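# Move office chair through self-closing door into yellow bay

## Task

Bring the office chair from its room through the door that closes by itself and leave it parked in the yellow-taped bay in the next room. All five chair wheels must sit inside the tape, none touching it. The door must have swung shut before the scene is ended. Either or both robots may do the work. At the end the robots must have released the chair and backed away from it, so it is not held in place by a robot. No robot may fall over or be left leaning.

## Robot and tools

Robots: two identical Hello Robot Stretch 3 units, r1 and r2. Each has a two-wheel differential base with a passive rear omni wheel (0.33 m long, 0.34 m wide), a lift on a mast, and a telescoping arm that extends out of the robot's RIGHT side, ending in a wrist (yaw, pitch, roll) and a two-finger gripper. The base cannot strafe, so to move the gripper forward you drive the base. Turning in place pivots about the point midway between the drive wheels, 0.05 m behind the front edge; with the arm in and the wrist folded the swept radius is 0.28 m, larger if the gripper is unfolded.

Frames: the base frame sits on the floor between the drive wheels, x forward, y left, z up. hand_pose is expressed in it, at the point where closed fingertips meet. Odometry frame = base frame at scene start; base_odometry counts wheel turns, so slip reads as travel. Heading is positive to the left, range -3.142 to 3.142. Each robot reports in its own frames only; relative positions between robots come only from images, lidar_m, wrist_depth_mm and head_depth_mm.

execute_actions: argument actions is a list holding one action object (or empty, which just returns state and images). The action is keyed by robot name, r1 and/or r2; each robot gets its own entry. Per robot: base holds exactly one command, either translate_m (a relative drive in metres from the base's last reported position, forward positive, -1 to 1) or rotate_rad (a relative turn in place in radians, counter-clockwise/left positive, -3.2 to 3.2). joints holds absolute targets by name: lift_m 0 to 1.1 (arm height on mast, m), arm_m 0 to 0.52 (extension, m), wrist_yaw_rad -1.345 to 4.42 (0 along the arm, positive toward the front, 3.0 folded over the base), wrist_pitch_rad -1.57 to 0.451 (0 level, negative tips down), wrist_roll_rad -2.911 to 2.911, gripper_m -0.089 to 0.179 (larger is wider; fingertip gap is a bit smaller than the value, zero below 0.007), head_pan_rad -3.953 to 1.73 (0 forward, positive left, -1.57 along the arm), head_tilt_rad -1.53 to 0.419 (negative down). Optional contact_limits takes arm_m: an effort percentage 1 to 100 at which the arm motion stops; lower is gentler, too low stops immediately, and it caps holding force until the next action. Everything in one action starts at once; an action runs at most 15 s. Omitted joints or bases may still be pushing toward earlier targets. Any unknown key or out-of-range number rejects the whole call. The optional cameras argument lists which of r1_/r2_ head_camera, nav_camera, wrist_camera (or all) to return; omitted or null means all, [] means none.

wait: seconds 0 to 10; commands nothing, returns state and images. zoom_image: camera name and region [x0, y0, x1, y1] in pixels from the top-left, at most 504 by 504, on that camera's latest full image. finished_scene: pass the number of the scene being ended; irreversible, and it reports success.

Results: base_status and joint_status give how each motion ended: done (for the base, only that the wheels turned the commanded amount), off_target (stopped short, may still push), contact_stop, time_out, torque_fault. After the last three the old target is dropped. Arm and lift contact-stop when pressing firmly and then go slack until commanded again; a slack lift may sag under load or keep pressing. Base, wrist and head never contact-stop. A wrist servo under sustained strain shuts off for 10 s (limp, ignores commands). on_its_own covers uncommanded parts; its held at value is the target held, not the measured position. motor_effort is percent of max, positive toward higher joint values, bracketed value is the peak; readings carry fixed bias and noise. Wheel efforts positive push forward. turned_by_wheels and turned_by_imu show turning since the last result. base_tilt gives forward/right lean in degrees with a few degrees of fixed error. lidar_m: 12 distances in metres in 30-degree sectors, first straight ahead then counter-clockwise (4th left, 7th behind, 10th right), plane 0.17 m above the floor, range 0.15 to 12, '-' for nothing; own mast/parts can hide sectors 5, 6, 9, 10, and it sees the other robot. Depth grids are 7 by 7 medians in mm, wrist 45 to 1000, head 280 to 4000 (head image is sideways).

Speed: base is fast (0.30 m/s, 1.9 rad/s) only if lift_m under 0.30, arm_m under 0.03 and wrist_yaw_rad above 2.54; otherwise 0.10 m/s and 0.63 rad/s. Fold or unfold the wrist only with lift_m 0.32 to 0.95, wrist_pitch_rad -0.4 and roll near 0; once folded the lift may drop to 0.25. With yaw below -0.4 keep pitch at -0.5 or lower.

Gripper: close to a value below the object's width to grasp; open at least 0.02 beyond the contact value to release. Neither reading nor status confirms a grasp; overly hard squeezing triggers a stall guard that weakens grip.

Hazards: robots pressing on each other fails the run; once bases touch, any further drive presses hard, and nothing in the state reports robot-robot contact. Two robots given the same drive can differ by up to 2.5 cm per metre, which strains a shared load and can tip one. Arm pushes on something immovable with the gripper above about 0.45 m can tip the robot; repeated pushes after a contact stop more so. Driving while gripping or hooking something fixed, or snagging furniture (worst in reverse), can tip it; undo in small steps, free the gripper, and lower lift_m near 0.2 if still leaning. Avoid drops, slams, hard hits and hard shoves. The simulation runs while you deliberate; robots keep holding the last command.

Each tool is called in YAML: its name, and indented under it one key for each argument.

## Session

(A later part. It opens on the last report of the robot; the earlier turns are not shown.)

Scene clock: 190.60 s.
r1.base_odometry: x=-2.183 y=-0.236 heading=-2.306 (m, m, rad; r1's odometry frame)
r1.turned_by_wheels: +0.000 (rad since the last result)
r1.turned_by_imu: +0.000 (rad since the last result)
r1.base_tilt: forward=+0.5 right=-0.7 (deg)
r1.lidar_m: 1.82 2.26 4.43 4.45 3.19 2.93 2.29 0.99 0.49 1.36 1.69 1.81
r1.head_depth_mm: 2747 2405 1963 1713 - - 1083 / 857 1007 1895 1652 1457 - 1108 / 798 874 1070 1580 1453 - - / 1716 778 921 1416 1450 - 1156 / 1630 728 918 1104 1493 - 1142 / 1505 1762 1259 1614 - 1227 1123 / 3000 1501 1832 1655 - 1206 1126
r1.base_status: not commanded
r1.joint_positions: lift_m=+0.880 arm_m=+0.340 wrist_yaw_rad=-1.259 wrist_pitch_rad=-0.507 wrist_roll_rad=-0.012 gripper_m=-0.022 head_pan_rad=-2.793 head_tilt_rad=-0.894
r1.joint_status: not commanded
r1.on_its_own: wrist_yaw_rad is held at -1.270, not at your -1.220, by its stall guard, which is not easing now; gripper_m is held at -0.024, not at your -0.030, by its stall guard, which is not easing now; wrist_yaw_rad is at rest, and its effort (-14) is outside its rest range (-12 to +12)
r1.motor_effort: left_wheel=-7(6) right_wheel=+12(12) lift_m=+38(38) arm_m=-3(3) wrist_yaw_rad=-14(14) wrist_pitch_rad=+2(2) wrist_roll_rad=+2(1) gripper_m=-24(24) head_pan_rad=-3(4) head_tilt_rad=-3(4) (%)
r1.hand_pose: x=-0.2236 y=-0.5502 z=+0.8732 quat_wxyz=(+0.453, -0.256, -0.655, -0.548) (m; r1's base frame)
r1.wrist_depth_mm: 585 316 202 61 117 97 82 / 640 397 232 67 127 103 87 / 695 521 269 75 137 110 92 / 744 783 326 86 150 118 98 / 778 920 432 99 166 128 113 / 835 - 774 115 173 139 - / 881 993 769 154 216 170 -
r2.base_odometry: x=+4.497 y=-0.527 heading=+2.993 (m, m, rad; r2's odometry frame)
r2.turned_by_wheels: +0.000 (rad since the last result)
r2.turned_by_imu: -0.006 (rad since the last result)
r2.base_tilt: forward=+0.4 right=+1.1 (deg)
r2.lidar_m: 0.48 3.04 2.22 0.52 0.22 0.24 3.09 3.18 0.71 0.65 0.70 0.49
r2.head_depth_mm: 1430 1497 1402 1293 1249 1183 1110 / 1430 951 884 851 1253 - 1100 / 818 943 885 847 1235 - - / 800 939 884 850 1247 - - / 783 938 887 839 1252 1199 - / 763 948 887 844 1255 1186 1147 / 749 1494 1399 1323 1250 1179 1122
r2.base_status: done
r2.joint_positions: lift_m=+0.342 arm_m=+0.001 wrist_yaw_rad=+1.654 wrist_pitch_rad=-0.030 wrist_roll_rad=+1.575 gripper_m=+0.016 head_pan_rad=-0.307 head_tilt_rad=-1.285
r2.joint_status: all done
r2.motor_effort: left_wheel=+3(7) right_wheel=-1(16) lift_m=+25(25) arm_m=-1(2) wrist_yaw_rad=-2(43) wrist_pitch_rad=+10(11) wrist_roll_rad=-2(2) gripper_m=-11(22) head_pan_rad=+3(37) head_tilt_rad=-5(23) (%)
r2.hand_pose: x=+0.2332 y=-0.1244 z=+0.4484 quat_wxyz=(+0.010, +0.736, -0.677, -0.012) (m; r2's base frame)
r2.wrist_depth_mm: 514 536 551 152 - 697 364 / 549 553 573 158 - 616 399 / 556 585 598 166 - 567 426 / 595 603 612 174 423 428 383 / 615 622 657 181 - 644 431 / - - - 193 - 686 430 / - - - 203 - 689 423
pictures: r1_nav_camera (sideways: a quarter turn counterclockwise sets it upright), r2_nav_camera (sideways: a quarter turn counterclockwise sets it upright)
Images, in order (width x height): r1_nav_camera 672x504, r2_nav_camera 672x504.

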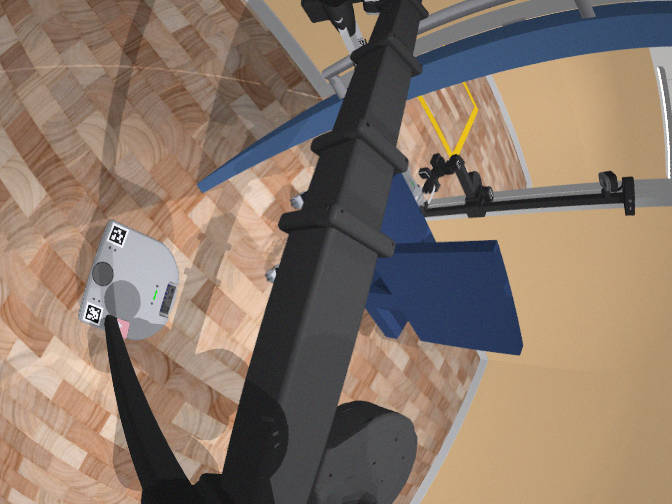

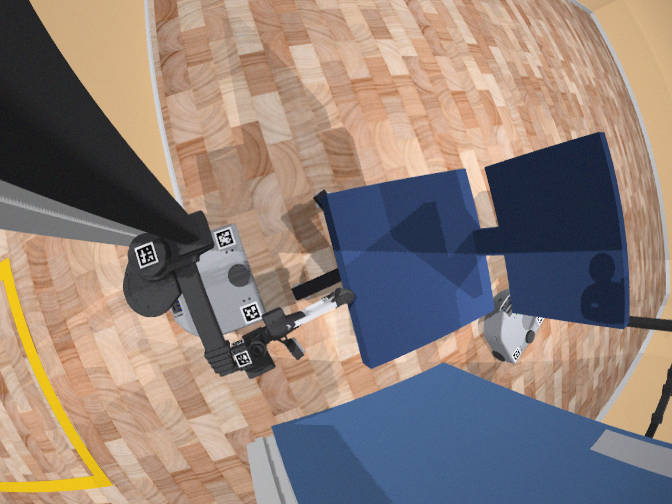

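execute_actions:
  actions:
    - {"r2":{"joints":{"gripper_m":0.11,"wrist_yaw_rad":1.57,"lift_m":0.336}}}
  cameras: []

execute_actions:
  actions:
    - {"r2":{"base":{"translate_m":0.075}}}
  cameras: []

execute_actions:
  actions:
    - {"r2":{"base":{"rotate_rad":0.05},"joints":{"gripper_m":0.005}}}
  cameras: []

execute_actions:
  actions:
    - {"r2":{"base":{"translate_m":-0.4},"joints":{"arm_m":0.06}}}
  cameras: ["r2_wrist_camera","r2_nav_camera"]

Scene clock: 199.47 s.
r1.base_odometry: x=-2.183 y=-0.236 heading=-2.306 (m, m, rad; r1's odometry frame)
r1.turned_by_wheels: +0.000 (rad since the last result)
r1.turned_by_imu: +0.000 (rad since the last result)
r1.base_tilt: forward=+0.4 right=-0.7 (deg)
r1.lidar_m: 1.82 2.25 4.41 4.44 3.20 2.94 2.28 0.99 0.49 1.36 1.69 1.80
r1.head_depth_mm: 2721 2386 1961 1720 - - 1090 / 876 1075 1906 1658 1456 - 1100 / 792 878 1083 1592 1454 - - / 1744 750 895 1125 1458 - 1160 / 1664 1746 1219 1126 1490 - 1141 / 1491 1744 1242 1624 - 1220 1123 / 3003 1489 1806 1657 - 1197 1132
r1.base_status: not commanded
r1.joint_positions: lift_m=+0.880 arm_m=+0.340 wrist_yaw_rad=-1.259 wrist_pitch_rad=-0.507 wrist_roll_rad=-0.012 gripper_m=-0.022 head_pan_rad=-2.793 head_tilt_rad=-0.894
r1.joint_status: not commanded
r1.on_its_own: wrist_yaw_rad is held at -1.270, not at your -1.220, by its stall guard, which is not easing now; gripper_m is held at -0.024, not at your -0.030, by its stall guard, which is not easing now; wrist_yaw_rad is at rest, and its effort (-14) is outside its rest range (-12 to +12)
r1.motor_effort: left_wheel=-7(7) right_wheel=+12(12) lift_m=+39(38) arm_m=-3(3) wrist_yaw_rad=-14(14) wrist_pitch_rad=+2(2) wrist_roll_rad=+1(2) gripper_m=-24(24) head_pan_rad=-4(4) head_tilt_rad=-3(3) (%)
r1.hand_pose: x=-0.2236 y=-0.5502 z=+0.8732 quat_wxyz=(+0.453, -0.256, -0.655, -0.548) (m; r1's base frame)
r1.wrist_depth_mm: 584 317 202 61 117 97 82 / 647 393 231 67 126 103 87 / 698 522 270 75 137 110 92 / 729 790 327 86 151 118 98 / 792 903 434 99 165 128 113 / 837 - 773 115 173 139 - / 875 - 763 153 216 169 -
r2.base_odometry: x=+4.497 y=-0.527 heading=+2.993 (m, m, rad; r2's odometry frame)
r2.turned_by_wheels: +0.000 (rad since the last result)
r2.turned_by_imu: +0.000 (rad since the last result)
r2.base_tilt: forward=+0.4 right=+1.1 (deg)
r2.lidar_m: 0.48 3.02 2.22 0.52 0.22 0.24 3.08 3.20 0.71 0.65 0.70 0.49
r2.head_depth_mm: 1441 1504 1380 1302 1248 1181 1112 / 1453 1459 884 1289 1254 - 1103 / 842 941 885 845 1231 - - / 807 947 883 842 1253 - - / 779 934 888 835 1254 1205 - / 747 946 889 848 1247 1189 1153 / 721 1484 1406 1320 1249 1183 1126
r2.base_status: not commanded
r2.joint_positions: lift_m=+0.336 arm_m=+0.000 wrist_yaw_rad=+1.574 wrist_pitch_rad=-0.017 wrist_roll_rad=+1.575 gripper_m=+0.110 head_pan_rad=-0.307 head_tilt_rad=-1.285
r2.joint_status: all done
r2.motor_effort: left_wheel=+3(4) right_wheel=-2(3) lift_m=+17(22) arm_m=+0(1) wrist_yaw_rad=-3(33) wrist_pitch_rad=+6(10) wrist_roll_rad=-2(2) gripper_m=+1(80) head_pan_rad=+3(3) head_tilt_rad=-5(4) (%)
r2.hand_pose: x=+0.2344 y=-0.1446 z=+0.4462 quat_wxyz=(+0.005, +0.708, -0.706, -0.008) (m; r2's base frame)
r2.wrist_depth_mm: - - - 174 - 697 366 / 574 592 592 177 - 672 389 / 581 591 595 180 - 614 420 / 595 597 603 182 - 432 413 / 591 614 632 185 - 541 414 / 605 619 624 189 - 653 430 / - - - 190 - 686 428
pictures: none
No camera images: the call's "cameras" was empty. Leave "cameras" out to get every camera's image.

Scene clock: 201.17 s.
r1.base_odometry: x=-2.183 y=-0.236 heading=-2.306 (m, m, rad; r1's odometry frame)
r1.turned_by_wheels: +0.000 (rad since the last result)
r1.turned_by_imu: +0.000 (rad since the last result)
r1.base_tilt: forward=+0.4 right=-0.7 (deg)
r1.lidar_m: 1.82 2.26 4.42 4.46 3.20 2.94 2.29 0.99 0.49 1.36 1.68 1.81
r1.head_depth_mm: 2798 2414 1955 1718 - - 1085 / 875 1082 1923 1648 1444 - 1103 / 793 876 1085 1583 1459 - - / 1740 752 893 1129 1462 - 1159 / 1659 1677 1216 1132 1485 - 1139 / 1466 1609 1260 1622 - 1222 1124 / 3016 1455 1830 1671 - 1200 1123
r1.base_status: not commanded
r1.joint_positions: lift_m=+0.880 arm_m=+0.340 wrist_yaw_rad=-1.259 wrist_pitch_rad=-0.507 wrist_roll_rad=-0.012 gripper_m=-0.022 head_pan_rad=-2.793 head_tilt_rad=-0.894
r1.joint_status: not commanded
r1.on_its_own: wrist_yaw_rad is held at -1.270, not at your -1.220, by its stall guard, which is not easing now; gripper_m is held at -0.024, not at your -0.030, by its stall guard, which is not easing now; wrist_yaw_rad is at rest, and its effort (-14) is outside its rest range (-12 to +12)
r1.motor_effort: left_wheel=-7(6) right_wheel=+12(12) lift_m=+38(38) arm_m=-4(3) wrist_yaw_rad=-14(14) wrist_pitch_rad=+2(2) wrist_roll_rad=+1(1) gripper_m=-24(24) head_pan_rad=-4(4) head_tilt_rad=-3(3) (%)
r1.hand_pose: x=-0.2236 y=-0.5502 z=+0.8732 quat_wxyz=(+0.453, -0.256, -0.655, -0.548) (m; r1's base frame)
r1.wrist_depth_mm: 589 317 201 61 117 97 83 / 648 394 231 67 127 103 87 / 684 523 271 75 137 110 92 / 727 792 323 86 150 119 98 / 785 903 429 99 166 128 113 / 826 - 769 115 174 140 - / 900 1000 761 153 216 169 -
r2.base_odometry: x=+4.423 y=-0.516 heading=+2.993 (m, m, rad; r2's odometry frame)
r2.turned_by_wheels: +0.000 (rad since the last result)
r2.turned_by_imu: +0.001 (rad since the last result)
r2.base_tilt: forward=+0.4 right=+1.1 (deg)
r2.lidar_m: 0.41 3.03 2.21 0.80 0.27 0.27 3.14 3.28 0.67 0.66 0.71 0.41
r2.head_depth_mm: 1401 1487 1402 846 1239 1181 1107 / 1405 1448 881 834 1249 - 1104 / 745 940 883 836 1153 - - / 716 931 885 833 1232 - - / 690 920 886 833 834 1200 - / 663 921 888 851 1238 1182 1150 / 639 925 1397 1332 1253 1181 1124
r2.base_status: done
r2.joint_positions: lift_m=+0.336 arm_m=+0.000 wrist_yaw_rad=+1.573 wrist_pitch_rad=-0.017 wrist_roll_rad=+1.575 gripper_m=+0.110 head_pan_rad=-0.307 head_tilt_rad=-1.285
r2.joint_status: not commanded
r2.motor_effort: left_wheel=+2(6) right_wheel=-2(2) lift_m=+17(17) arm_m=+0(0) wrist_yaw_rad=-3(2) wrist_pitch_rad=+6(6) wrist_roll_rad=-2(2) gripper_m=+0(0) head_pan_rad=+3(3) head_tilt_rad=-6(5) (%)
r2.hand_pose: x=+0.2344 y=-0.1447 z=+0.4461 quat_wxyz=(+0.005, +0.708, -0.706, -0.008) (m; r2's base frame)
r2.wrist_depth_mm: - - 101 102 929 689 492 / 502 509 102 104 945 622 479 / 519 520 104 105 939 558 444 / 516 517 105 106 341 653 352 / 528 532 107 108 111 353 345 / 525 534 108 110 112 585 370 / - - 110 112 - 682 370
pictures: none
No camera images: the call's "cameras" was empty. Leave "cameras" out to get every camera's image.

Scene clock: 202.70 s.
r1.base_odometry: x=-2.183 y=-0.236 heading=-2.306 (m, m, rad; r1's odometry frame)
r1.turned_by_wheels: +0.000 (rad since the last result)
r1.turned_by_imu: +0.000 (rad since the last result)
r1.base_tilt: forward=+0.4 right=-0.7 (deg)
r1.lidar_m: 1.82 2.25 4.42 4.47 3.22 2.93 2.29 0.99 0.49 1.36 1.69 1.81
r1.head_depth_mm: 2760 2396 1959 1723 - - 1081 / 872 1076 1896 1658 1456 - 1096 / 795 876 1084 1586 1458 - - / 1736 749 895 1128 1460 - 1162 / 1662 1718 1210 1130 1494 - 1139 / 1470 1571 1254 1626 - 1220 1126 / 3071 1491 1816 1657 - 1200 1126
r1.base_status: not commanded
r1.joint_positions: lift_m=+0.880 arm_m=+0.340 wrist_yaw_rad=-1.259 wrist_pitch_rad=-0.507 wrist_roll_rad=-0.012 gripper_m=-0.022 head_pan_rad=-2.793 head_tilt_rad=-0.894
r1.joint_status: not commanded
r1.on_its_own: wrist_yaw_rad is held at -1.270, not at your -1.220, by its stall guard, which is not easing now; gripper_m is held at -0.024, not at your -0.030, by its stall guard, which is not easing now; wrist_yaw_rad is at rest, and its effort (-14) is outside its rest range (-12 to +12)
r1.motor_effort: left_wheel=-7(7) right_wheel=+12(12) lift_m=+38(38) arm_m=-4(3) wrist_yaw_rad=-14(14) wrist_pitch_rad=+2(2) wrist_roll_rad=+1(1) gripper_m=-24(24) head_pan_rad=-3(4) head_tilt_rad=-3(3) (%)
r1.hand_pose: x=-0.2236 y=-0.5502 z=+0.8732 quat_wxyz=(+0.453, -0.256, -0.655, -0.548) (m; r1's base frame)
r1.wrist_depth_mm: 584 315 202 61 117 97 83 / 648 394 232 67 126 103 87 / 693 525 269 75 138 110 92 / 736 782 326 86 151 119 98 / 785 905 438 100 166 128 113 / 817 - 762 116 173 139 - / 879 991 770 153 216 169 -
r2.base_odometry: x=+4.423 y=-0.516 heading=+3.043 (m, m, rad; r2's odometry frame)
r2.turned_by_wheels: +0.050 (rad since the last result)
r2.turned_by_imu: +0.048 (rad since the last result)
r2.base_tilt: forward=+0.4 right=+1.2 (deg)
r2.lidar_m: 5.65 2.89 2.19 0.68 0.27 0.27 3.14 3.34 0.66 0.66 0.73 0.41
r2.head_depth_mm: 1411 1463 911 836 1242 1184 1108 / 755 940 880 829 1254 - 1106 / 731 942 885 832 1152 - - / 705 912 888 830 1230 - - / 684 930 888 831 1217 1206 - / 660 923 897 1294 1237 1188 1148 / 640 1477 1416 1336 1251 1185 1126
r2.base_status: done
r2.joint_positions: lift_m=+0.336 arm_m=+0.000 wrist_yaw_rad=+1.564 wrist_pitch_rad=-0.028 wrist_roll_rad=+1.575 gripper_m=+0.007 head_pan_rad=-0.307 head_tilt_rad=-1.285
r2.joint_status: all done
r2.motor_effort: left_wheel=-2(2) right_wheel=+11(11) lift_m=+17(18) arm_m=+1(0) wrist_yaw_rad=+4(4) wrist_pitch_rad=+9(10) wrist_roll_rad=-2(2) gripper_m=-34(100) head_pan_rad=+3(3) head_tilt_rad=-5(4) (%)
r2.hand_pose: x=+0.2341 y=-0.1470 z=+0.4434 quat_wxyz=(+0.009, +0.705, -0.709, -0.012) (m; r2's base frame)
r2.wrist_depth_mm: - - 90 92 95 699 476 / 489 496 92 94 911 592 476 / 501 512 94 96 920 644 410 / 501 511 96 98 333 355 339 / 517 532 98 101 103 470 346 / 523 530 100 102 105 614 366 / - - 103 105 994 639 363
pictures: none
No camera images: the call's "cameras" was empty. Leave "cameras" out to get every camera's image.

Scene clock: 207.73 s.
r1.base_odometry: x=-2.183 y=-0.236 heading=-2.306 (m, m, rad; r1's odometry frame)
r1.turned_by_wheels: +0.000 (rad since the last result)
r1.turned_by_imu: +0.000 (rad since the last result)
r1.base_tilt: forward=+0.4 right=-0.7 (deg)
r1.lidar_m: 1.82 2.25 4.40 4.46 3.20 2.94 2.30 1.29 0.49 1.36 1.69 1.81
r1.head_depth_mm: 2772 2416 1962 1721 - - 1085 / 2403 2431 1943 1666 1449 - 1105 / 2083 2291 1968 1649 1455 - - / 1858 2137 1975 1654 1492 - 1158 / 1154 1304 1868 1662 1481 - 1137 / 982 1089 1285 1629 - 1219 1125 / 889 1403 1320 1622 - 1201 1121
r1.base_status: not commanded
r1.joint_positions: lift_m=+0.880 arm_m=+0.340 wrist_yaw_rad=-1.259 wrist_pitch_rad=-0.507 wrist_roll_rad=-0.012 gripper_m=-0.022 head_pan_rad=-2.793 head_tilt_rad=-0.894
r1.joint_status: not commanded
r1.on_its_own: wrist_yaw_rad is held at -1.270, not at your -1.220, by its stall guard, which is not easing now; gripper_m is held at -0.024, not at your -0.030, by its stall guard, which is not easing now; wrist_yaw_rad is at rest, and its effort (-14) is outside its rest range (-12 to +12)
r1.motor_effort: left_wheel=-7(6) right_wheel=+12(12) lift_m=+38(38) arm_m=-3(3) wrist_yaw_rad=-14(13) wrist_pitch_rad=+2(2) wrist_roll_rad=+1(1) gripper_m=-24(24) head_pan_rad=-4(4) head_tilt_rad=-3(3) (%)
r1.hand_pose: x=-0.2236 y=-0.5502 z=+0.8732 quat_wxyz=(+0.453, -0.256, -0.655, -0.548) (m; r1's base frame)
r1.wrist_depth_mm: 582 318 201 60 117 97 82 / 648 393 230 67 127 103 87 / 688 526 270 75 137 111 92 / 747 776 325 86 151 119 98 / 768 914 431 99 166 128 113 / 842 - 771 115 173 139 - / 889 987 761 154 217 169 -
r2.base_odometry: x=+4.821 y=-0.555 heading=+3.043 (m, m, rad; r2's odometry frame)
r2.turned_by_wheels: +0.000 (rad since the last result)
r2.turned_by_imu: -0.003 (rad since the last result)
r2.base_tilt: forward=+0.3 right=+1.2 (deg)
r2.lidar_m: 6.02 0.27 0.21 0.35 2.26 2.82 2.76 2.90 2.70 0.67 0.66 0.41
r2.head_depth_mm: 1597 1484 889 844 1257 - 1108 / 1571 1483 880 838 1245 1190 1111 / 758 938 884 831 1144 - - / 711 929 887 833 806 - - / 666 856 885 831 1219 1205 - / 627 771 887 1305 1240 1157 1152 / 592 719 1404 1328 741 1104 1125
r2.base_status: done
r2.joint_positions: lift_m=+0.336 arm_m=+0.060 wrist_yaw_rad=+1.576 wrist_pitch_rad=-0.024 wrist_roll_rad=+1.575 gripper_m=+0.030 head_pan_rad=-0.307 head_tilt_rad=-1.285
r2.joint_status: all done
r2.on_its_own: gripper_m is held at +0.029, not at your +0.005, by its stall guard, which is still easing
r2.motor_effort: left_wheel=+1(6) right_wheel=-7(19) lift_m=+19(18) arm_m=+3(2) wrist_yaw_rad=-5(15) wrist_pitch_rad=+8(9) wrist_roll_rad=-2(2) gripper_m=-25(34) head_pan_rad=+2(3) head_tilt_rad=-4(6) (%)
r2.hand_pose: x=+0.2342 y=-0.2032 z=+0.4443 quat_wxyz=(+0.008, +0.709, -0.705, -0.010) (m; r2's base frame)
r2.wrist_depth_mm: - - 113 115 - 689 485 / - - 112 113 - 687 482 / 529 529 110 112 - 580 474 / 512 531 109 110 982 686 364 / 517 524 107 109 340 352 343 / 512 510 105 108 109 499 351 / 499 506 105 107 989 656 366
pictures: r2_nav_camera (sideways: a quarter turn counterclockwise sets it upright), r2_wrist_camera
Images, in order (width x height): r2_nav_camera 672x504, r2_wrist_camera 644x364.

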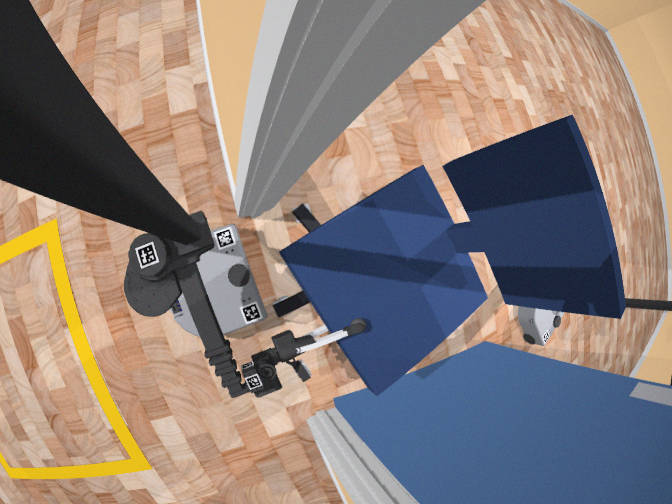

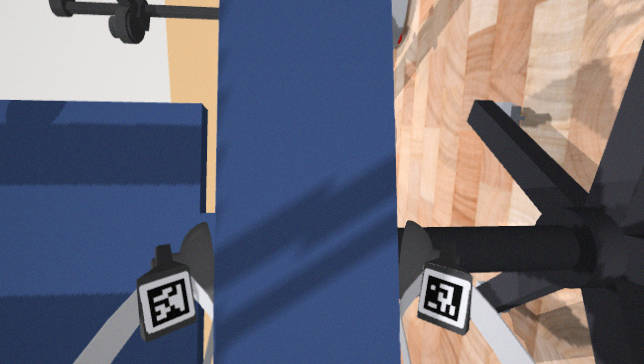

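execute_actions:
  actions:
    - {"r2":{"base":{"translate_m":-0.25},"joints":{"arm_m":0.12,"gripper_m":0.02}}}
  cameras: ["r2_nav_camera"]

execute_actions:
  actions:
    - {"r2":{"base":{"translate_m":-0.4}}}
  cameras: ["r2_nav_camera"]

Scene clock: 215.63 s.
r1.base_odometry: x=-2.183 y=-0.236 heading=-2.306 (m, m, rad; r1's odometry frame)
r1.turned_by_wheels: +0.000 (rad since the last result)
r1.turned_by_imu: +0.000 (rad since the last result)
r1.base_tilt: forward=+0.4 right=-0.7 (deg)
r1.lidar_m: 1.82 2.26 4.41 4.48 3.21 2.94 2.30 1.46 0.49 1.37 1.69 1.81
r1.head_depth_mm: 2752 2414 1957 1718 - - 1086 / 2377 2400 1960 1670 1464 - 1100 / 2094 2347 1968 1641 1449 - - / 1851 2137 1966 1653 1485 - 1162 / 1669 1889 1969 1648 1494 - 1142 / 1435 1553 1909 1657 - 1220 1123 / 1150 1270 1712 1623 - 1197 1125
r1.base_status: not commanded
r1.joint_positions: lift_m=+0.880 arm_m=+0.340 wrist_yaw_rad=-1.259 wrist_pitch_rad=-0.507 wrist_roll_rad=-0.012 gripper_m=-0.022 head_pan_rad=-2.793 head_tilt_rad=-0.894
r1.joint_status: not commanded
r1.on_its_own: wrist_yaw_rad is held at -1.270, not at your -1.220, by its stall guard, which is not easing now; gripper_m is held at -0.024, not at your -0.030, by its stall guard, which is not easing now; wrist_yaw_rad is at rest, and its effort (-14) is outside its rest range (-12 to +12)
r1.motor_effort: left_wheel=-7(7) right_wheel=+12(12) lift_m=+39(38) arm_m=-4(3) wrist_yaw_rad=-14(14) wrist_pitch_rad=+2(2) wrist_roll_rad=+2(2) gripper_m=-24(24) head_pan_rad=-4(4) head_tilt_rad=-3(3) (%)
r1.hand_pose: x=-0.2236 y=-0.5502 z=+0.8732 quat_wxyz=(+0.453, -0.256, -0.655, -0.548) (m; r1's base frame)
r1.wrist_depth_mm: 587 316 202 61 117 97 83 / 640 394 230 67 127 103 87 / 692 525 272 75 138 110 92 / 725 778 327 86 150 119 98 / 776 914 432 100 166 128 113 / 828 - 763 115 174 139 - / 871 - 771 153 217 170 -
r2.base_odometry: x=+5.070 y=-0.580 heading=+3.044 (m, m, rad; r2's odometry frame)
r2.turned_by_wheels: +0.000 (rad since the last result)
r2.turned_by_imu: -0.001 (rad since the last result)
r2.base_tilt: forward=+0.4 right=+1.2 (deg)
r2.lidar_m: 6.27 0.38 0.48 1.50 2.27 2.58 2.51 2.63 2.68 1.08 0.74 0.45
r2.head_depth_mm: 1405 1407 881 848 1268 1173 1110 / 1550 943 882 837 1227 1185 1103 / 790 943 885 828 1229 - - / 737 917 881 832 1225 - - / 693 927 886 847 1238 1202 - / 656 921 910 1323 1245 1183 - / 626 1493 1410 888 1220 1183 1126
r2.base_status: done
r2.joint_positions: lift_m=+0.336 arm_m=+0.120 wrist_yaw_rad=+1.577 wrist_pitch_rad=-0.019 wrist_roll_rad=+1.575 gripper_m=+0.021 head_pan_rad=-0.306 head_tilt_rad=-1.286
r2.joint_status: all done
r2.motor_effort: left_wheel=+3(10) right_wheel=-11(28) lift_m=+18(19) arm_m=+3(7) wrist_yaw_rad=-5(37) wrist_pitch_rad=+6(8) wrist_roll_rad=-2(2) gripper_m=-18(93) head_pan_rad=+3(3) head_tilt_rad=-4(6) (%)
r2.hand_pose: x=+0.2344 y=-0.2630 z=+0.4457 quat_wxyz=(+0.006, +0.709, -0.705, -0.008) (m; r2's base frame)
r2.wrist_depth_mm: - - - 148 - 690 369 / - - - 146 - 708 370 / 556 571 570 145 - 656 369 / 551 555 576 143 - 591 387 / 543 552 141 142 381 385 372 / 550 554 138 141 - 506 369 / 537 550 550 139 - 625 367
pictures: r2_nav_camera (sideways: a quarter turn counterclockwise sets it upright)
Images, in order (width x height): r2_nav_camera 672x504.

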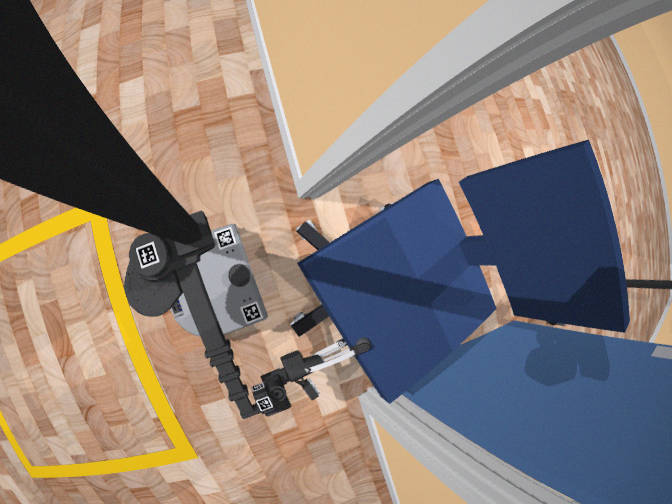

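Scene clock: 220.63 s.
r1.base_odometry: x=-2.183 y=-0.236 heading=-2.306 (m, m, rad; r1's odometry frame)
r1.turned_by_wheels: +0.000 (rad since the last result)
r1.turned_by_imu: +0.000 (rad since the last result)
r1.base_tilt: forward=+0.5 right=-0.7 (deg)
r1.lidar_m: 1.82 2.26 4.42 4.43 3.20 2.93 2.29 1.68 0.49 1.37 1.69 1.81
r1.head_depth_mm: 2788 2407 1960 1726 - - 1084 / 2374 2392 1955 1656 1466 - 1101 / 2109 2328 1949 1644 1456 - - / 1861 2150 1960 1657 1483 - 1155 / 1669 1904 1969 1672 1479 - 1141 / 1522 1787 1935 1646 - 1220 1127 / 3071 2428 1954 1670 - 1198 1123
r1.base_status: not commanded
r1.joint_positions: lift_m=+0.880 arm_m=+0.340 wrist_yaw_rad=-1.259 wrist_pitch_rad=-0.507 wrist_roll_rad=-0.012 gripper_m=-0.022 head_pan_rad=-2.793 head_tilt_rad=-0.894
r1.joint_status: not commanded
r1.on_its_own: wrist_yaw_rad is held at -1.270, not at your -1.220, by its stall guard, which is not easing now; gripper_m is held at -0.024, not at your -0.030, by its stall guard, which is not easing now; wrist_yaw_rad is at rest, and its effort (-14) is outside its rest range (-12 to +12)
r1.motor_effort: left_wheel=-7(7) right_wheel=+12(12) lift_m=+39(38) arm_m=-3(3) wrist_yaw_rad=-14(14) wrist_pitch_rad=+2(2) wrist_roll_rad=+2(2) gripper_m=-24(24) head_pan_rad=-4(4) head_tilt_rad=-3(3) (%)
r1.hand_pose: x=-0.2236 y=-0.5502 z=+0.8732 quat_wxyz=(+0.453, -0.256, -0.655, -0.548) (m; r1's base frame)
r1.wrist_depth_mm: 582 317 202 61 117 97 82 / 653 395 230 67 126 103 87 / 701 522 271 75 138 110 92 / 728 780 326 86 150 118 98 / 778 922 429 99 166 128 113 / 847 - 774 115 173 139 - / 882 996 760 153 216 169 -
r2.base_odometry: x=+5.468 y=-0.619 heading=+3.044 (m, m, rad; r2's odometry frame)
r2.turned_by_wheels: +0.000 (rad since the last result)
r2.turned_by_imu: -0.003 (rad since the last result)
r2.base_tilt: forward=+0.5 right=+1.3 (deg)
r2.lidar_m: 0.76 0.74 1.07 2.17 2.28 2.17 2.11 2.22 2.68 2.45 0.97 0.50
r2.head_depth_mm: 822 944 883 850 1257 1185 1108 / 802 943 881 845 1244 1186 1105 / 786 931 881 839 1253 - - / 768 945 882 839 1235 - - / 756 954 1264 1326 1250 1203 - / 1617 1505 1409 1325 1248 1181 - / 1616 1521 1296 1326 1259 1187 1125
r2.base_status: done
r2.joint_positions: lift_m=+0.336 arm_m=+0.120 wrist_yaw_rad=+1.563 wrist_pitch_rad=-0.018 wrist_roll_rad=+1.575 gripper_m=+0.021 head_pan_rad=-0.306 head_tilt_rad=-1.286
r2.joint_status: not commanded
r2.motor_effort: left_wheel=+2(2) right_wheel=-9(23) lift_m=+18(18) arm_m=+2(3) wrist_yaw_rad=+5(11) wrist_pitch_rad=+6(6) wrist_roll_rad=-2(2) gripper_m=-18(19) head_pan_rad=+3(3) head_tilt_rad=-4(5) (%)
r2.hand_pose: x=+0.2344 y=-0.2669 z=+0.4459 quat_wxyz=(+0.005, +0.704, -0.710, -0.008) (m; r2's base frame)
r2.wrist_depth_mm: 502 516 120 121 884 708 423 / 512 529 124 125 - 685 424 / 531 548 545 129 - 648 426 / 556 563 565 134 375 385 367 / 570 585 138 139 935 698 372 / - - 142 145 - 560 466 / - - 769 150 - 610 484
pictures: r2_nav_camera (sideways: a quarter turn counterclockwise sets it upright)
Images, in order (width x height): r2_nav_camera 672x504.

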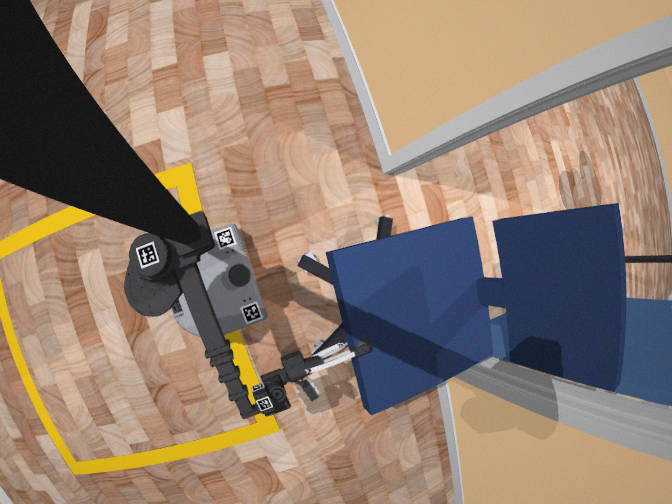

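execute_actions:
  actions:
    - {"r2":{"base":{"rotate_rad":-0.25},"joints":{"arm_m":0.0}}}
  cameras: []

execute_actions:
  actions:
    - {"r1":{"joints":{"gripper_m":0.06,"wrist_yaw_rad":-1.34}},"r2":{"base":{"translate_m":-0.55}}}
  cameras: ["r2_nav_camera","r1_nav_camera","r1_wrist_camera"]

Scene clock: 227.43 s.
r1.base_odometry: x=-2.183 y=-0.236 heading=-2.306 (m, m, rad; r1's odometry frame)
r1.turned_by_wheels: +0.000 (rad since the last result)
r1.turned_by_imu: +0.000 (rad since the last result)
r1.base_tilt: forward=+0.4 right=-0.7 (deg)
r1.lidar_m: 1.83 2.26 4.41 4.47 3.19 2.93 2.29 1.67 0.49 1.36 1.69 1.81
r1.head_depth_mm: 2762 2398 1967 1723 - - 1080 / 2370 2408 1942 1653 1453 - 1103 / 2100 2333 1954 1656 1462 - - / 1859 2168 1957 1646 1482 - 1157 / 1668 1908 1976 1661 1485 - 1144 / 1521 1787 1945 1654 - 1216 1127 / 3034 2447 1949 1660 - 1198 1128
r1.base_status: not commanded
r1.joint_positions: lift_m=+0.880 arm_m=+0.340 wrist_yaw_rad=-1.259 wrist_pitch_rad=-0.507 wrist_roll_rad=-0.012 gripper_m=-0.022 head_pan_rad=-2.793 head_tilt_rad=-0.894
r1.joint_status: not commanded
r1.on_its_own: wrist_yaw_rad is held at -1.270, not at your -1.220, by its stall guard, which is not easing now; gripper_m is held at -0.024, not at your -0.030, by its stall guard, which is not easing now; wrist_yaw_rad is at rest, and its effort (-14) is outside its rest range (-12 to +12)
r1.motor_effort: left_wheel=-7(7) right_wheel=+12(12) lift_m=+39(38) arm_m=-3(3) wrist_yaw_rad=-14(14) wrist_pitch_rad=+2(2) wrist_roll_rad=+2(1) gripper_m=-24(24) head_pan_rad=-3(4) head_tilt_rad=-3(3) (%)
r1.hand_pose: x=-0.2236 y=-0.5502 z=+0.8732 quat_wxyz=(+0.453, -0.256, -0.655, -0.548) (m; r1's base frame)
r1.wrist_depth_mm: 583 315 202 60 117 97 83 / 650 393 231 67 127 103 87 / 695 522 270 75 138 110 92 / 739 790 326 86 150 119 98 / 787 900 432 99 167 128 113 / 829 - 766 115 173 140 - / 879 - 765 153 217 170 -
r2.base_odometry: x=+5.468 y=-0.619 heading=+2.794 (m, m, rad; r2's odometry frame)
r2.turned_by_wheels: -0.250 (rad since the last result)
r2.turned_by_imu: -0.242 (rad since the last result)
r2.base_tilt: forward=+0.5 right=+1.2 (deg)
r2.lidar_m: 1.44 0.75 0.86 1.61 2.19 2.37 2.11 2.12 2.54 2.60 1.32 0.46
r2.head_depth_mm: 828 1403 889 842 1241 1184 1110 / 777 939 881 837 1254 - 1105 / 765 938 883 838 1246 - - / 757 928 882 839 1229 - - / 751 946 885 830 1256 1193 - / 745 1469 913 1303 1247 1180 - / 1624 1521 1419 1324 1256 1183 1129
r2.base_status: done
r2.joint_positions: lift_m=+0.336 arm_m=+0.001 wrist_yaw_rad=+1.564 wrist_pitch_rad=-0.021 wrist_roll_rad=+1.575 gripper_m=+0.021 head_pan_rad=-0.306 head_tilt_rad=-1.286
r2.joint_status: all done
r2.motor_effort: left_wheel=+2(9) right_wheel=-3(28) lift_m=+18(18) arm_m=-3(4) wrist_yaw_rad=+4(9) wrist_pitch_rad=+7(7) wrist_roll_rad=-2(2) gripper_m=-17(20) head_pan_rad=+3(2) head_tilt_rad=-5(4) (%)
r2.hand_pose: x=+0.2343 y=-0.1474 z=+0.4453 quat_wxyz=(+0.006, +0.705, -0.709, -0.009) (m; r2's base frame)
r2.wrist_depth_mm: 484 503 111 112 740 699 447 / 503 520 117 117 923 697 433 / 539 540 123 123 - 689 367 / 556 571 129 129 374 381 369 / 585 599 137 136 - 696 403 / - - 141 144 942 685 458 / - - - 153 - 501 477
pictures: none
No camera images: the call's "cameras" was empty. Leave "cameras" out to get every camera's image.

Scene clock: 234.17 s.
r1.base_odometry: x=-2.183 y=-0.236 heading=-2.306 (m, m, rad; r1's odometry frame)
r1.turned_by_wheels: +0.001 (rad since the last result)
r1.turned_by_imu: +0.001 (rad since the last result)
r1.base_tilt: forward=+0.5 right=-0.7 (deg)
r1.lidar_m: 1.82 2.26 4.41 4.48 3.19 2.94 2.29 1.48 1.34 1.36 1.69 1.81
r1.head_depth_mm: 2710 2398 1970 1742 - - 1075 / 2393 2422 1945 1659 1441 - 1104 / 2100 2329 1942 1654 1455 - - / 1846 2129 1969 1657 1490 - 1154 / 1658 1882 1970 1659 1481 - 1141 / 1513 1710 1877 1655 - 1226 1124 / 1381 1533 1737 1652 - 1223 1131
r1.base_status: not commanded
r1.joint_positions: lift_m=+0.880 arm_m=+0.340 wrist_yaw_rad=-1.340 wrist_pitch_rad=-0.512 wrist_roll_rad=-0.012 gripper_m=+0.060 head_pan_rad=-2.793 head_tilt_rad=-0.894
r1.joint_status: all done
r1.motor_effort: left_wheel=+1(7) right_wheel=-2(12) lift_m=+38(39) arm_m=-3(3) wrist_yaw_rad=+0(55) wrist_pitch_rad=+4(5) wrist_roll_rad=+1(1) gripper_m=+0(94) head_pan_rad=-4(4) head_tilt_rad=-3(3) (%)
r1.hand_pose: x=-0.2274 y=-0.5334 z=+0.8721 quat_wxyz=(+0.429, -0.281, -0.645, -0.567) (m; r1's base frame)
r1.wrist_depth_mm: 647 788 - - - - - / 676 833 - - - - - / 706 893 - - - - - / 745 950 - - - - - / 802 - - - - - - / 846 - - - - - - / 887 - 992 - - - -
r2.base_odometry: x=+5.985 y=-0.806 heading=+2.794 (m, m, rad; r2's odometry frame)
r2.turned_by_wheels: +0.000 (rad since the last result)
r2.turned_by_imu: -0.005 (rad since the last result)
r2.base_tilt: forward=+0.4 right=+1.1 (deg)
r2.lidar_m: 0.99 1.25 1.50 2.06 2.07 1.78 1.58 1.58 1.88 2.71 2.33 1.46
r2.head_depth_mm: 1604 1502 1406 1317 1234 1185 1112 / 1611 1500 1399 1311 1260 - 1105 / 1011 1484 1403 1335 1249 - - / 1008 1379 1399 1323 1254 - - / 1017 1370 1381 1328 1248 1197 - / 1017 1415 1417 1328 1243 1185 - / 1052 1481 1418 1328 1250 1190 1124
r2.base_status: done
r2.joint_positions: lift_m=+0.336 arm_m=+0.001 wrist_yaw_rad=+1.571 wrist_pitch_rad=-0.016 wrist_roll_rad=+1.576 gripper_m=+0.020 head_pan_rad=-0.306 head_tilt_rad=-1.286
r2.joint_status: not commanded
r2.motor_effort: left_wheel=+2(2) right_wheel=-2(21) lift_m=+18(19) arm_m=-2(3) wrist_yaw_rad=-1(4) wrist_pitch_rad=+5(7) wrist_roll_rad=-2(2) gripper_m=-1(20) head_pan_rad=+3(2) head_tilt_rad=-4(4) (%)
r2.hand_pose: x=+0.2345 y=-0.1456 z=+0.4464 quat_wxyz=(+0.005, +0.707, -0.707, -0.007) (m; r2's base frame)
r2.wrist_depth_mm: - - - - - 698 493 / - - - - - 669 489 / - - - 903 970 698 481 / - - - - 993 692 485 / - - - 769 - 690 482 / - - - - - 704 482 / - - - - - 700 484
pictures: r1_nav_camera (sideways: a quarter turn counterclockwise sets it upright), r1_wrist_camera, r2_nav_camera (sideways: a quarter turn counterclockwise sets it upright)
Images, in order (width x height): r1_nav_camera 672x504, r1_wrist_camera 644x364, r2_nav_camera 672x504.

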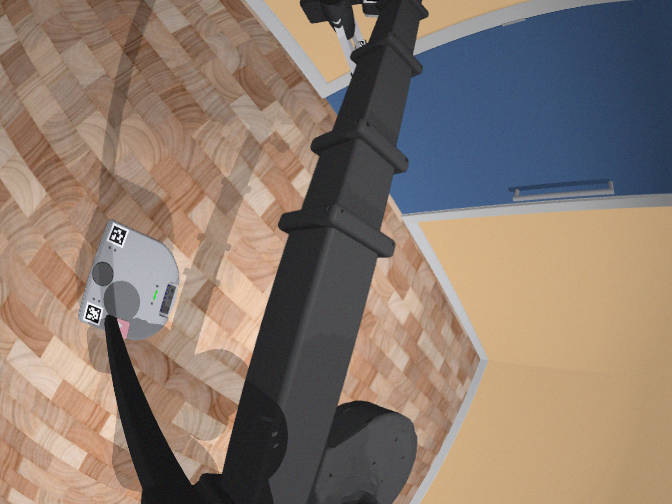

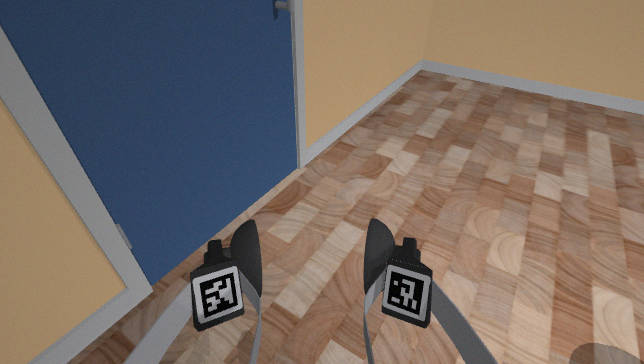

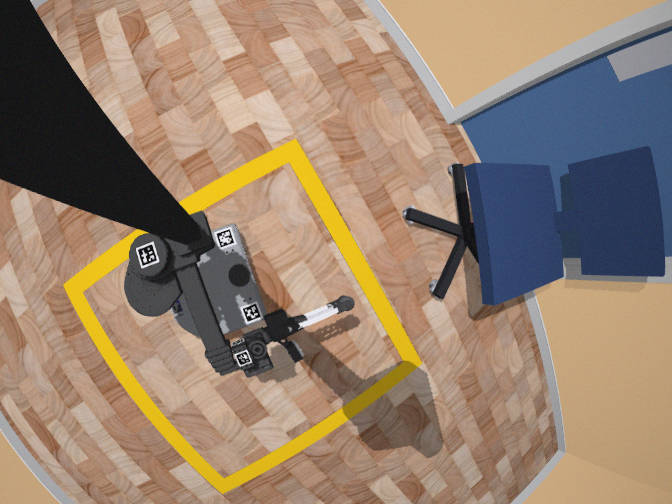

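execute_actions:
  actions:
    - {"r2":{"base":{"translate_m":0.585},"joints":{"gripper_m":0.12,"arm_m":0.03}}}
  cameras: []

execute_actions:
  actions:
    - {"r2":{"joints":{"gripper_m":0.01}}}
  cameras: []

execute_actions:
  actions:
    - {"r2":{"base":{"translate_m":-0.15}}}
  cameras: ["r2_nav_camera","r2_wrist_camera"]

Scene clock: 246.03 s.
r1.base_odometry: x=-2.183 y=-0.236 heading=-2.306 (m, m, rad; r1's odometry frame)
r1.turned_by_wheels: +0.000 (rad since the last result)
r1.turned_by_imu: +0.000 (rad since the last result)
r1.base_tilt: forward=+0.5 right=-0.7 (deg)
r1.lidar_m: 1.82 2.26 4.41 4.45 3.20 2.94 2.31 1.48 1.34 1.36 1.69 1.80
r1.head_depth_mm: 2756 2396 1954 1731 - - 1081 / 2387 2401 1954 1647 1456 - 1104 / 2094 2326 1956 1656 1449 - - / 1862 2146 1960 1651 1499 - 1163 / 1665 1891 1963 1657 1506 - 1143 / 1509 1709 1873 1654 - 1221 1128 / 1391 1549 1737 1669 - 1221 1129
r1.base_status: not commanded
r1.joint_positions: lift_m=+0.880 arm_m=+0.340 wrist_yaw_rad=-1.340 wrist_pitch_rad=-0.512 wrist_roll_rad=-0.012 gripper_m=+0.060 head_pan_rad=-2.793 head_tilt_rad=-0.894
r1.joint_status: not commanded
r1.motor_effort: left_wheel=+1(1) right_wheel=-2(2) lift_m=+39(38) arm_m=-3(4) wrist_yaw_rad=+0(1) wrist_pitch_rad=+4(4) wrist_roll_rad=+1(2) gripper_m=+0(1) head_pan_rad=-3(4) head_tilt_rad=-3(3) (%)
r1.hand_pose: x=-0.2274 y=-0.5334 z=+0.8721 quat_wxyz=(+0.429, -0.281, -0.645, -0.567) (m; r1's base frame)
r1.wrist_depth_mm: 651 793 - - - - - / 683 845 - - - - - / 708 904 - - - - - / 753 949 - - - - - / 793 - - - - - - / 841 - - - - - - / 889 991 - - - - -
r2.base_odometry: x=+5.435 y=-0.607 heading=+2.794 (m, m, rad; r2's odometry frame)
r2.turned_by_wheels: +0.000 (rad since the last result)
r2.turned_by_imu: +0.006 (rad since the last result)
r2.base_tilt: forward=+0.4 right=+1.1 (deg)
r2.lidar_m: 0.76 0.71 0.83 1.53 2.19 2.40 2.15 2.15 2.57 2.59 1.26 0.42
r2.head_depth_mm: 734 1285 881 828 1247 - 1108 / 723 938 883 831 1234 - 1101 / 719 926 881 833 1240 - - / 713 928 881 829 1225 - - / 703 939 884 833 1232 1202 - / 698 1005 1214 1295 1236 1184 - / 804 975 1240 1326 1245 1185 1127
r2.base_status: done
r2.joint_positions: lift_m=+0.336 arm_m=+0.030 wrist_yaw_rad=+1.571 wrist_pitch_rad=-0.016 wrist_roll_rad=+1.576 gripper_m=+0.120 head_pan_rad=-0.306 head_tilt_rad=-1.286
r2.joint_status: all done
r2.motor_effort: left_wheel=+2(6) right_wheel=-2(2) lift_m=+19(19) arm_m=+4(3) wrist_yaw_rad=-1(0) wrist_pitch_rad=+5(5) wrist_roll_rad=-2(2) gripper_m=+1(81) head_pan_rad=+3(3) head_tilt_rad=-5(4) (%)
r2.hand_pose: x=+0.2344 y=-0.1747 z=+0.4463 quat_wxyz=(+0.005, +0.707, -0.707, -0.007) (m; r2's base frame)
r2.wrist_depth_mm: 449 454 69 70 72 698 423 / 464 479 72 74 75 711 402 / 490 484 75 77 79 707 384 / 511 524 80 82 84 342 338 / 531 554 84 86 88 626 342 / 676 - 90 91 93 667 403 / 684 675 96 97 101 729 439
pictures: none
No camera images: the call's "cameras" was empty. Leave "cameras" out to get every camera's image.

Scene clock: 247.63 s.
r1.base_odometry: x=-2.183 y=-0.236 heading=-2.306 (m, m, rad; r1's odometry frame)
r1.turned_by_wheels: +0.000 (rad since the last result)
r1.turned_by_imu: +0.000 (rad since the last result)
r1.base_tilt: forward=+0.5 right=-0.8 (deg)
r1.lidar_m: 1.82 2.26 4.41 4.45 3.21 2.94 2.29 1.49 1.34 1.36 1.69 1.81
r1.head_depth_mm: 2746 2419 1971 1710 - - 1086 / 2385 2441 1946 1658 1451 - 1107 / 2082 2341 1957 1650 1464 - - / 1858 2124 1965 1658 1487 - 1165 / 1664 1896 1973 1665 1480 - 1138 / 1497 1709 1880 1664 - 1217 1125 / 1385 1534 1737 1655 - 1226 1123
r1.base_status: not commanded
r1.joint_positions: lift_m=+0.880 arm_m=+0.340 wrist_yaw_rad=-1.340 wrist_pitch_rad=-0.512 wrist_roll_rad=-0.012 gripper_m=+0.060 head_pan_rad=-2.793 head_tilt_rad=-0.894
r1.joint_status: not commanded
r1.motor_effort: left_wheel=+1(1) right_wheel=-2(2) lift_m=+38(38) arm_m=-3(3) wrist_yaw_rad=+0(0) wrist_pitch_rad=+4(4) wrist_roll_rad=+2(2) gripper_m=+0(0) head_pan_rad=-4(3) head_tilt_rad=-3(3) (%)
r1.hand_pose: x=-0.2274 y=-0.5334 z=+0.8721 quat_wxyz=(+0.429, -0.281, -0.645, -0.567) (m; r1's base frame)
r1.wrist_depth_mm: 645 790 - - - - - / 676 851 - - - - - / 708 892 - - - - - / 743 958 - - - - - / 791 - - - - - - / 847 - - - - - - / 875 998 - - 995 - -
r2.base_odometry: x=+5.435 y=-0.607 heading=+2.794 (m, m, rad; r2's odometry frame)
r2.turned_by_wheels: +0.000 (rad since the last result)
r2.turned_by_imu: +0.000 (rad since the last result)
r2.base_tilt: forward=+0.4 right=+1.2 (deg)
r2.lidar_m: 0.76 0.72 0.82 1.53 2.19 2.41 2.15 2.15 2.57 2.59 1.26 0.42
r2.head_depth_mm: 733 1286 878 829 1239 - 1108 / 727 941 879 828 1233 - 1104 / 718 924 886 832 1233 - - / 711 923 885 834 1220 - - / 704 936 884 833 1225 1203 - / 697 1008 1212 1297 1245 1187 - / 805 981 1244 1338 1257 1188 1129
r2.base_status: not commanded
r2.joint_positions: lift_m=+0.336 arm_m=+0.030 wrist_yaw_rad=+1.571 wrist_pitch_rad=-0.027 wrist_roll_rad=+1.576 gripper_m=+0.012 head_pan_rad=-0.306 head_tilt_rad=-1.286
r2.joint_status: all done
r2.motor_effort: left_wheel=+2(1) right_wheel=-2(2) lift_m=+19(18) arm_m=+3(3) wrist_yaw_rad=-1(0) wrist_pitch_rad=+9(10) wrist_roll_rad=-2(2) gripper_m=-33(100) head_pan_rad=+2(3) head_tilt_rad=-5(5) (%)
r2.hand_pose: x=+0.2341 y=-0.1747 z=+0.4435 quat_wxyz=(+0.008, +0.707, -0.707, -0.011) (m; r2's base frame)
r2.wrist_depth_mm: 452 452 69 71 73 676 424 / 469 474 72 74 76 688 414 / 477 501 75 78 80 694 395 / 507 515 80 82 85 350 343 / 534 550 84 86 90 645 340 / 677 623 89 92 94 651 421 / 673 678 95 97 423 641 435
pictures: none
No camera images: the call's "cameras" was empty. Leave "cameras" out to get every camera's image.

Scene clock: 250.17 s.
r1.base_odometry: x=-2.183 y=-0.236 heading=-2.306 (m, m, rad; r1's odometry frame)
r1.turned_by_wheels: +0.000 (rad since the last result)
r1.turned_by_imu: +0.000 (rad since the last result)
r1.base_tilt: forward=+0.5 right=-0.7 (deg)
r1.lidar_m: 1.83 2.26 4.41 4.47 3.22 2.93 2.28 1.48 1.34 1.37 1.69 1.80
r1.head_depth_mm: 2717 2425 1955 1725 - - 1087 / 2352 2419 1955 1648 1449 - 1102 / 2096 2320 1971 1654 1469 - - / 1863 2153 1958 1658 1487 - 1154 / 1662 1898 1967 1668 1486 - 1143 / 1499 1704 1880 1644 - 1218 1123 / 1380 1533 1731 1658 - 1216 1129
r1.base_status: not commanded
r1.joint_positions: lift_m=+0.880 arm_m=+0.340 wrist_yaw_rad=-1.340 wrist_pitch_rad=-0.512 wrist_roll_rad=-0.012 gripper_m=+0.060 head_pan_rad=-2.793 head_tilt_rad=-0.894
r1.joint_status: not commanded
r1.motor_effort: left_wheel=+1(1) right_wheel=-2(2) lift_m=+39(38) arm_m=-3(3) wrist_yaw_rad=+1(1) wrist_pitch_rad=+4(4) wrist_roll_rad=+1(2) gripper_m=+0(0) head_pan_rad=-3(3) head_tilt_rad=-3(3) (%)
r1.hand_pose: x=-0.2274 y=-0.5334 z=+0.8721 quat_wxyz=(+0.429, -0.281, -0.645, -0.567) (m; r1's base frame)
r1.wrist_depth_mm: 651 788 - - - - - / 684 847 - - - - - / 709 894 - - - - - / 737 961 - - - - - / 778 - - - - - - / 848 - - - - - - / 894 - - - 983 - -
r2.base_odometry: x=+5.576 y=-0.658 heading=+2.795 (m, m, rad; r2's odometry frame)
r2.turned_by_wheels: +0.000 (rad since the last result)
r2.turned_by_imu: -0.001 (rad since the last result)
r2.base_tilt: forward=+0.4 right=+1.1 (deg)
r2.lidar_m: 0.90 0.85 1.00 1.86 2.16 2.24 2.00 2.01 2.39 2.62 1.53 0.43
r2.head_depth_mm: 720 930 879 826 1220 - 1105 / 724 932 880 829 1242 1177 1103 / 728 921 883 829 1234 - - / 731 943 883 827 1220 - - / 734 947 888 832 1235 1200 - / 1020 1265 1408 1320 1254 1187 - / 969 1174 1391 1322 1251 1185 1126
r2.base_status: done
r2.joint_positions: lift_m=+0.336 arm_m=+0.030 wrist_yaw_rad=+1.562 wrist_pitch_rad=-0.026 wrist_roll_rad=+1.576 gripper_m=+0.025 head_pan_rad=-0.306 head_tilt_rad=-1.286
r2.joint_status: not commanded
r2.on_its_own: gripper_m is held at +0.024, not at your +0.010, by its stall guard, which is still easing
r2.motor_effort: left_wheel=+1(2) right_wheel=-10(24) lift_m=+18(18) arm_m=+2(3) wrist_yaw_rad=+5(6) wrist_pitch_rad=+9(9) wrist_roll_rad=-2(2) gripper_m=-25(34) head_pan_rad=+3(3) head_tilt_rad=-5(4) (%)
r2.hand_pose: x=+0.2341 y=-0.1770 z=+0.4438 quat_wxyz=(+0.008, +0.704, -0.710, -0.011) (m; r2's base frame)
r2.wrist_depth_mm: 434 444 62 63 65 664 418 / 461 470 66 67 69 695 401 / 495 504 70 72 74 691 362 / 530 532 75 77 79 341 331 / 563 576 80 83 86 685 386 / 796 829 87 90 92 652 426 / 801 819 96 98 494 639 459
pictures: r2_nav_camera (sideways: a quarter turn counterclockwise sets it upright), r2_wrist_camera
Images, in order (width x height): r2_nav_camera 672x504, r2_wrist_camera 644x364.

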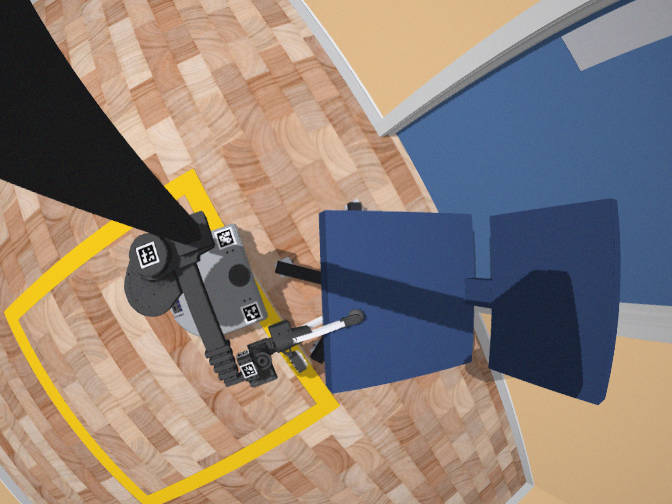

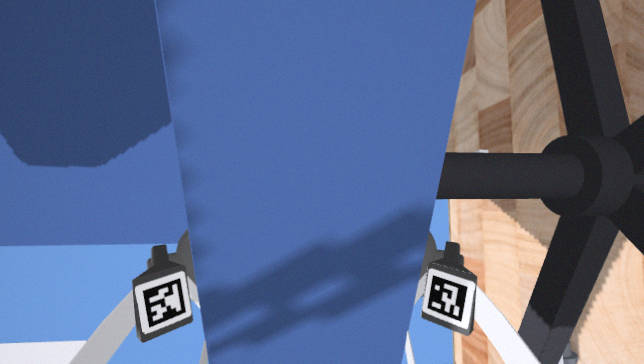

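execute_actions:
  actions:
    - {"r2":{"base":{"translate_m":-0.93},"joints":{"arm_m":0,"gripper_m":0.015}}}
  cameras: ["r2_nav_camera"]

Scene clock: 263.07 s.
r1.base_odometry: x=-2.183 y=-0.236 heading=-2.306 (m, m, rad; r1's odometry frame)
r1.turned_by_wheels: +0.000 (rad since the last result)
r1.turned_by_imu: +0.000 (rad since the last result)
r1.base_tilt: forward=+0.4 right=-0.7 (deg)
r1.lidar_m: 1.82 2.26 4.41 4.46 3.19 2.93 2.29 1.48 1.34 1.37 1.69 1.81
r1.head_depth_mm: 2751 2396 1939 1706 - - 1087 / 2392 2378 1950 1655 1461 - 1101 / 2083 2331 1970 1659 1458 - - / 1841 2154 1958 1656 1483 - 1165 / 1664 1891 1965 1658 1493 - 1140 / 1508 1710 1881 1657 - 1211 1123 / 1382 1534 1736 1668 - 1221 1125
r1.base_status: not commanded
r1.joint_positions: lift_m=+0.880 arm_m=+0.340 wrist_yaw_rad=-1.340 wrist_pitch_rad=-0.512 wrist_roll_rad=-0.012 gripper_m=+0.060 head_pan_rad=-2.793 head_tilt_rad=-0.894
r1.joint_status: not commanded
r1.motor_effort: left_wheel=+1(1) right_wheel=-2(2) lift_m=+39(38) arm_m=-3(3) wrist_yaw_rad=+1(0) wrist_pitch_rad=+4(4) wrist_roll_rad=+1(1) gripper_m=-1(0) head_pan_rad=-4(4) head_tilt_rad=-3(3) (%)
r1.hand_pose: x=-0.2274 y=-0.5334 z=+0.8721 quat_wxyz=(+0.429, -0.281, -0.645, -0.567) (m; r1's base frame)
r1.wrist_depth_mm: 654 804 - - - - - / 688 828 - - - - - / 711 885 - - - - - / 746 941 - - - - - / 791 - - - - - - / 831 - - - - - - / 892 987 987 - 1000 - -
r2.base_odometry: x=+6.451 y=-0.974 heading=+2.795 (m, m, rad; r2's odometry frame)
r2.turned_by_wheels: +0.000 (rad since the last result)
r2.turned_by_imu: -0.007 (rad since the last result)
r2.base_tilt: forward=+0.4 right=+1.1 (deg)
r2.lidar_m: 1.73 1.74 2.07 1.96 1.97 1.23 1.10 1.10 1.31 2.41 2.82 0.47
r2.head_depth_mm: 741 939 878 826 1230 1174 1110 / 760 932 883 831 1260 - 1100 / 771 933 882 837 1247 - - / 789 944 883 840 1230 - - / 1582 1463 886 844 1249 1201 - / 1605 1503 1412 1316 1251 1188 - / 1615 1511 1412 1333 1248 1178 1130
r2.base_status: done
r2.joint_positions: lift_m=+0.336 arm_m=+0.001 wrist_yaw_rad=+1.510 wrist_pitch_rad=-0.019 wrist_roll_rad=+1.576 gripper_m=+0.016 head_pan_rad=-0.306 head_tilt_rad=-1.286
r2.joint_status: all done
r2.on_its_own: wrist_yaw_rad is held at +1.529, not at your +1.570, by its stall guard, which is not easing now; wrist_yaw_rad is at rest, and its effort (+13) is outside its rest range (-12 to +12)
r2.motor_effort: left_wheel=+0(9) right_wheel=-8(24) lift_m=+19(19) arm_m=-2(5) wrist_yaw_rad=+13(19) wrist_pitch_rad=+6(8) wrist_roll_rad=-2(2) gripper_m=-20(95) head_pan_rad=+3(3) head_tilt_rad=-4(5) (%)
r2.hand_pose: x=+0.2339 y=-0.1611 z=+0.4457 quat_wxyz=(+0.005, +0.685, -0.728, -0.009) (m; r2's base frame)
r2.wrist_depth_mm: 464 475 87 88 91 701 426 / 505 502 94 95 99 686 402 / 535 545 101 102 350 371 346 / 572 580 112 111 925 664 354 / - - 122 121 - 696 434 / - - 131 134 - 698 463 / - - - 150 - 528 477
pictures: r2_nav_camera (sideways: a quarter turn counterclockwise sets it upright)
Images, in order (width x height): r2_nav_camera 672x504.

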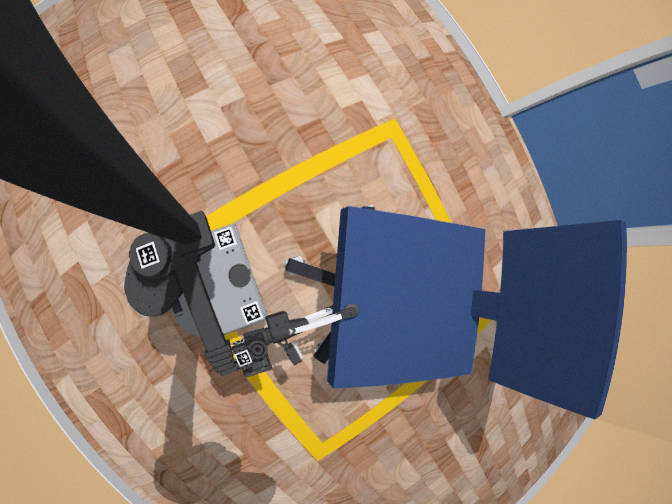

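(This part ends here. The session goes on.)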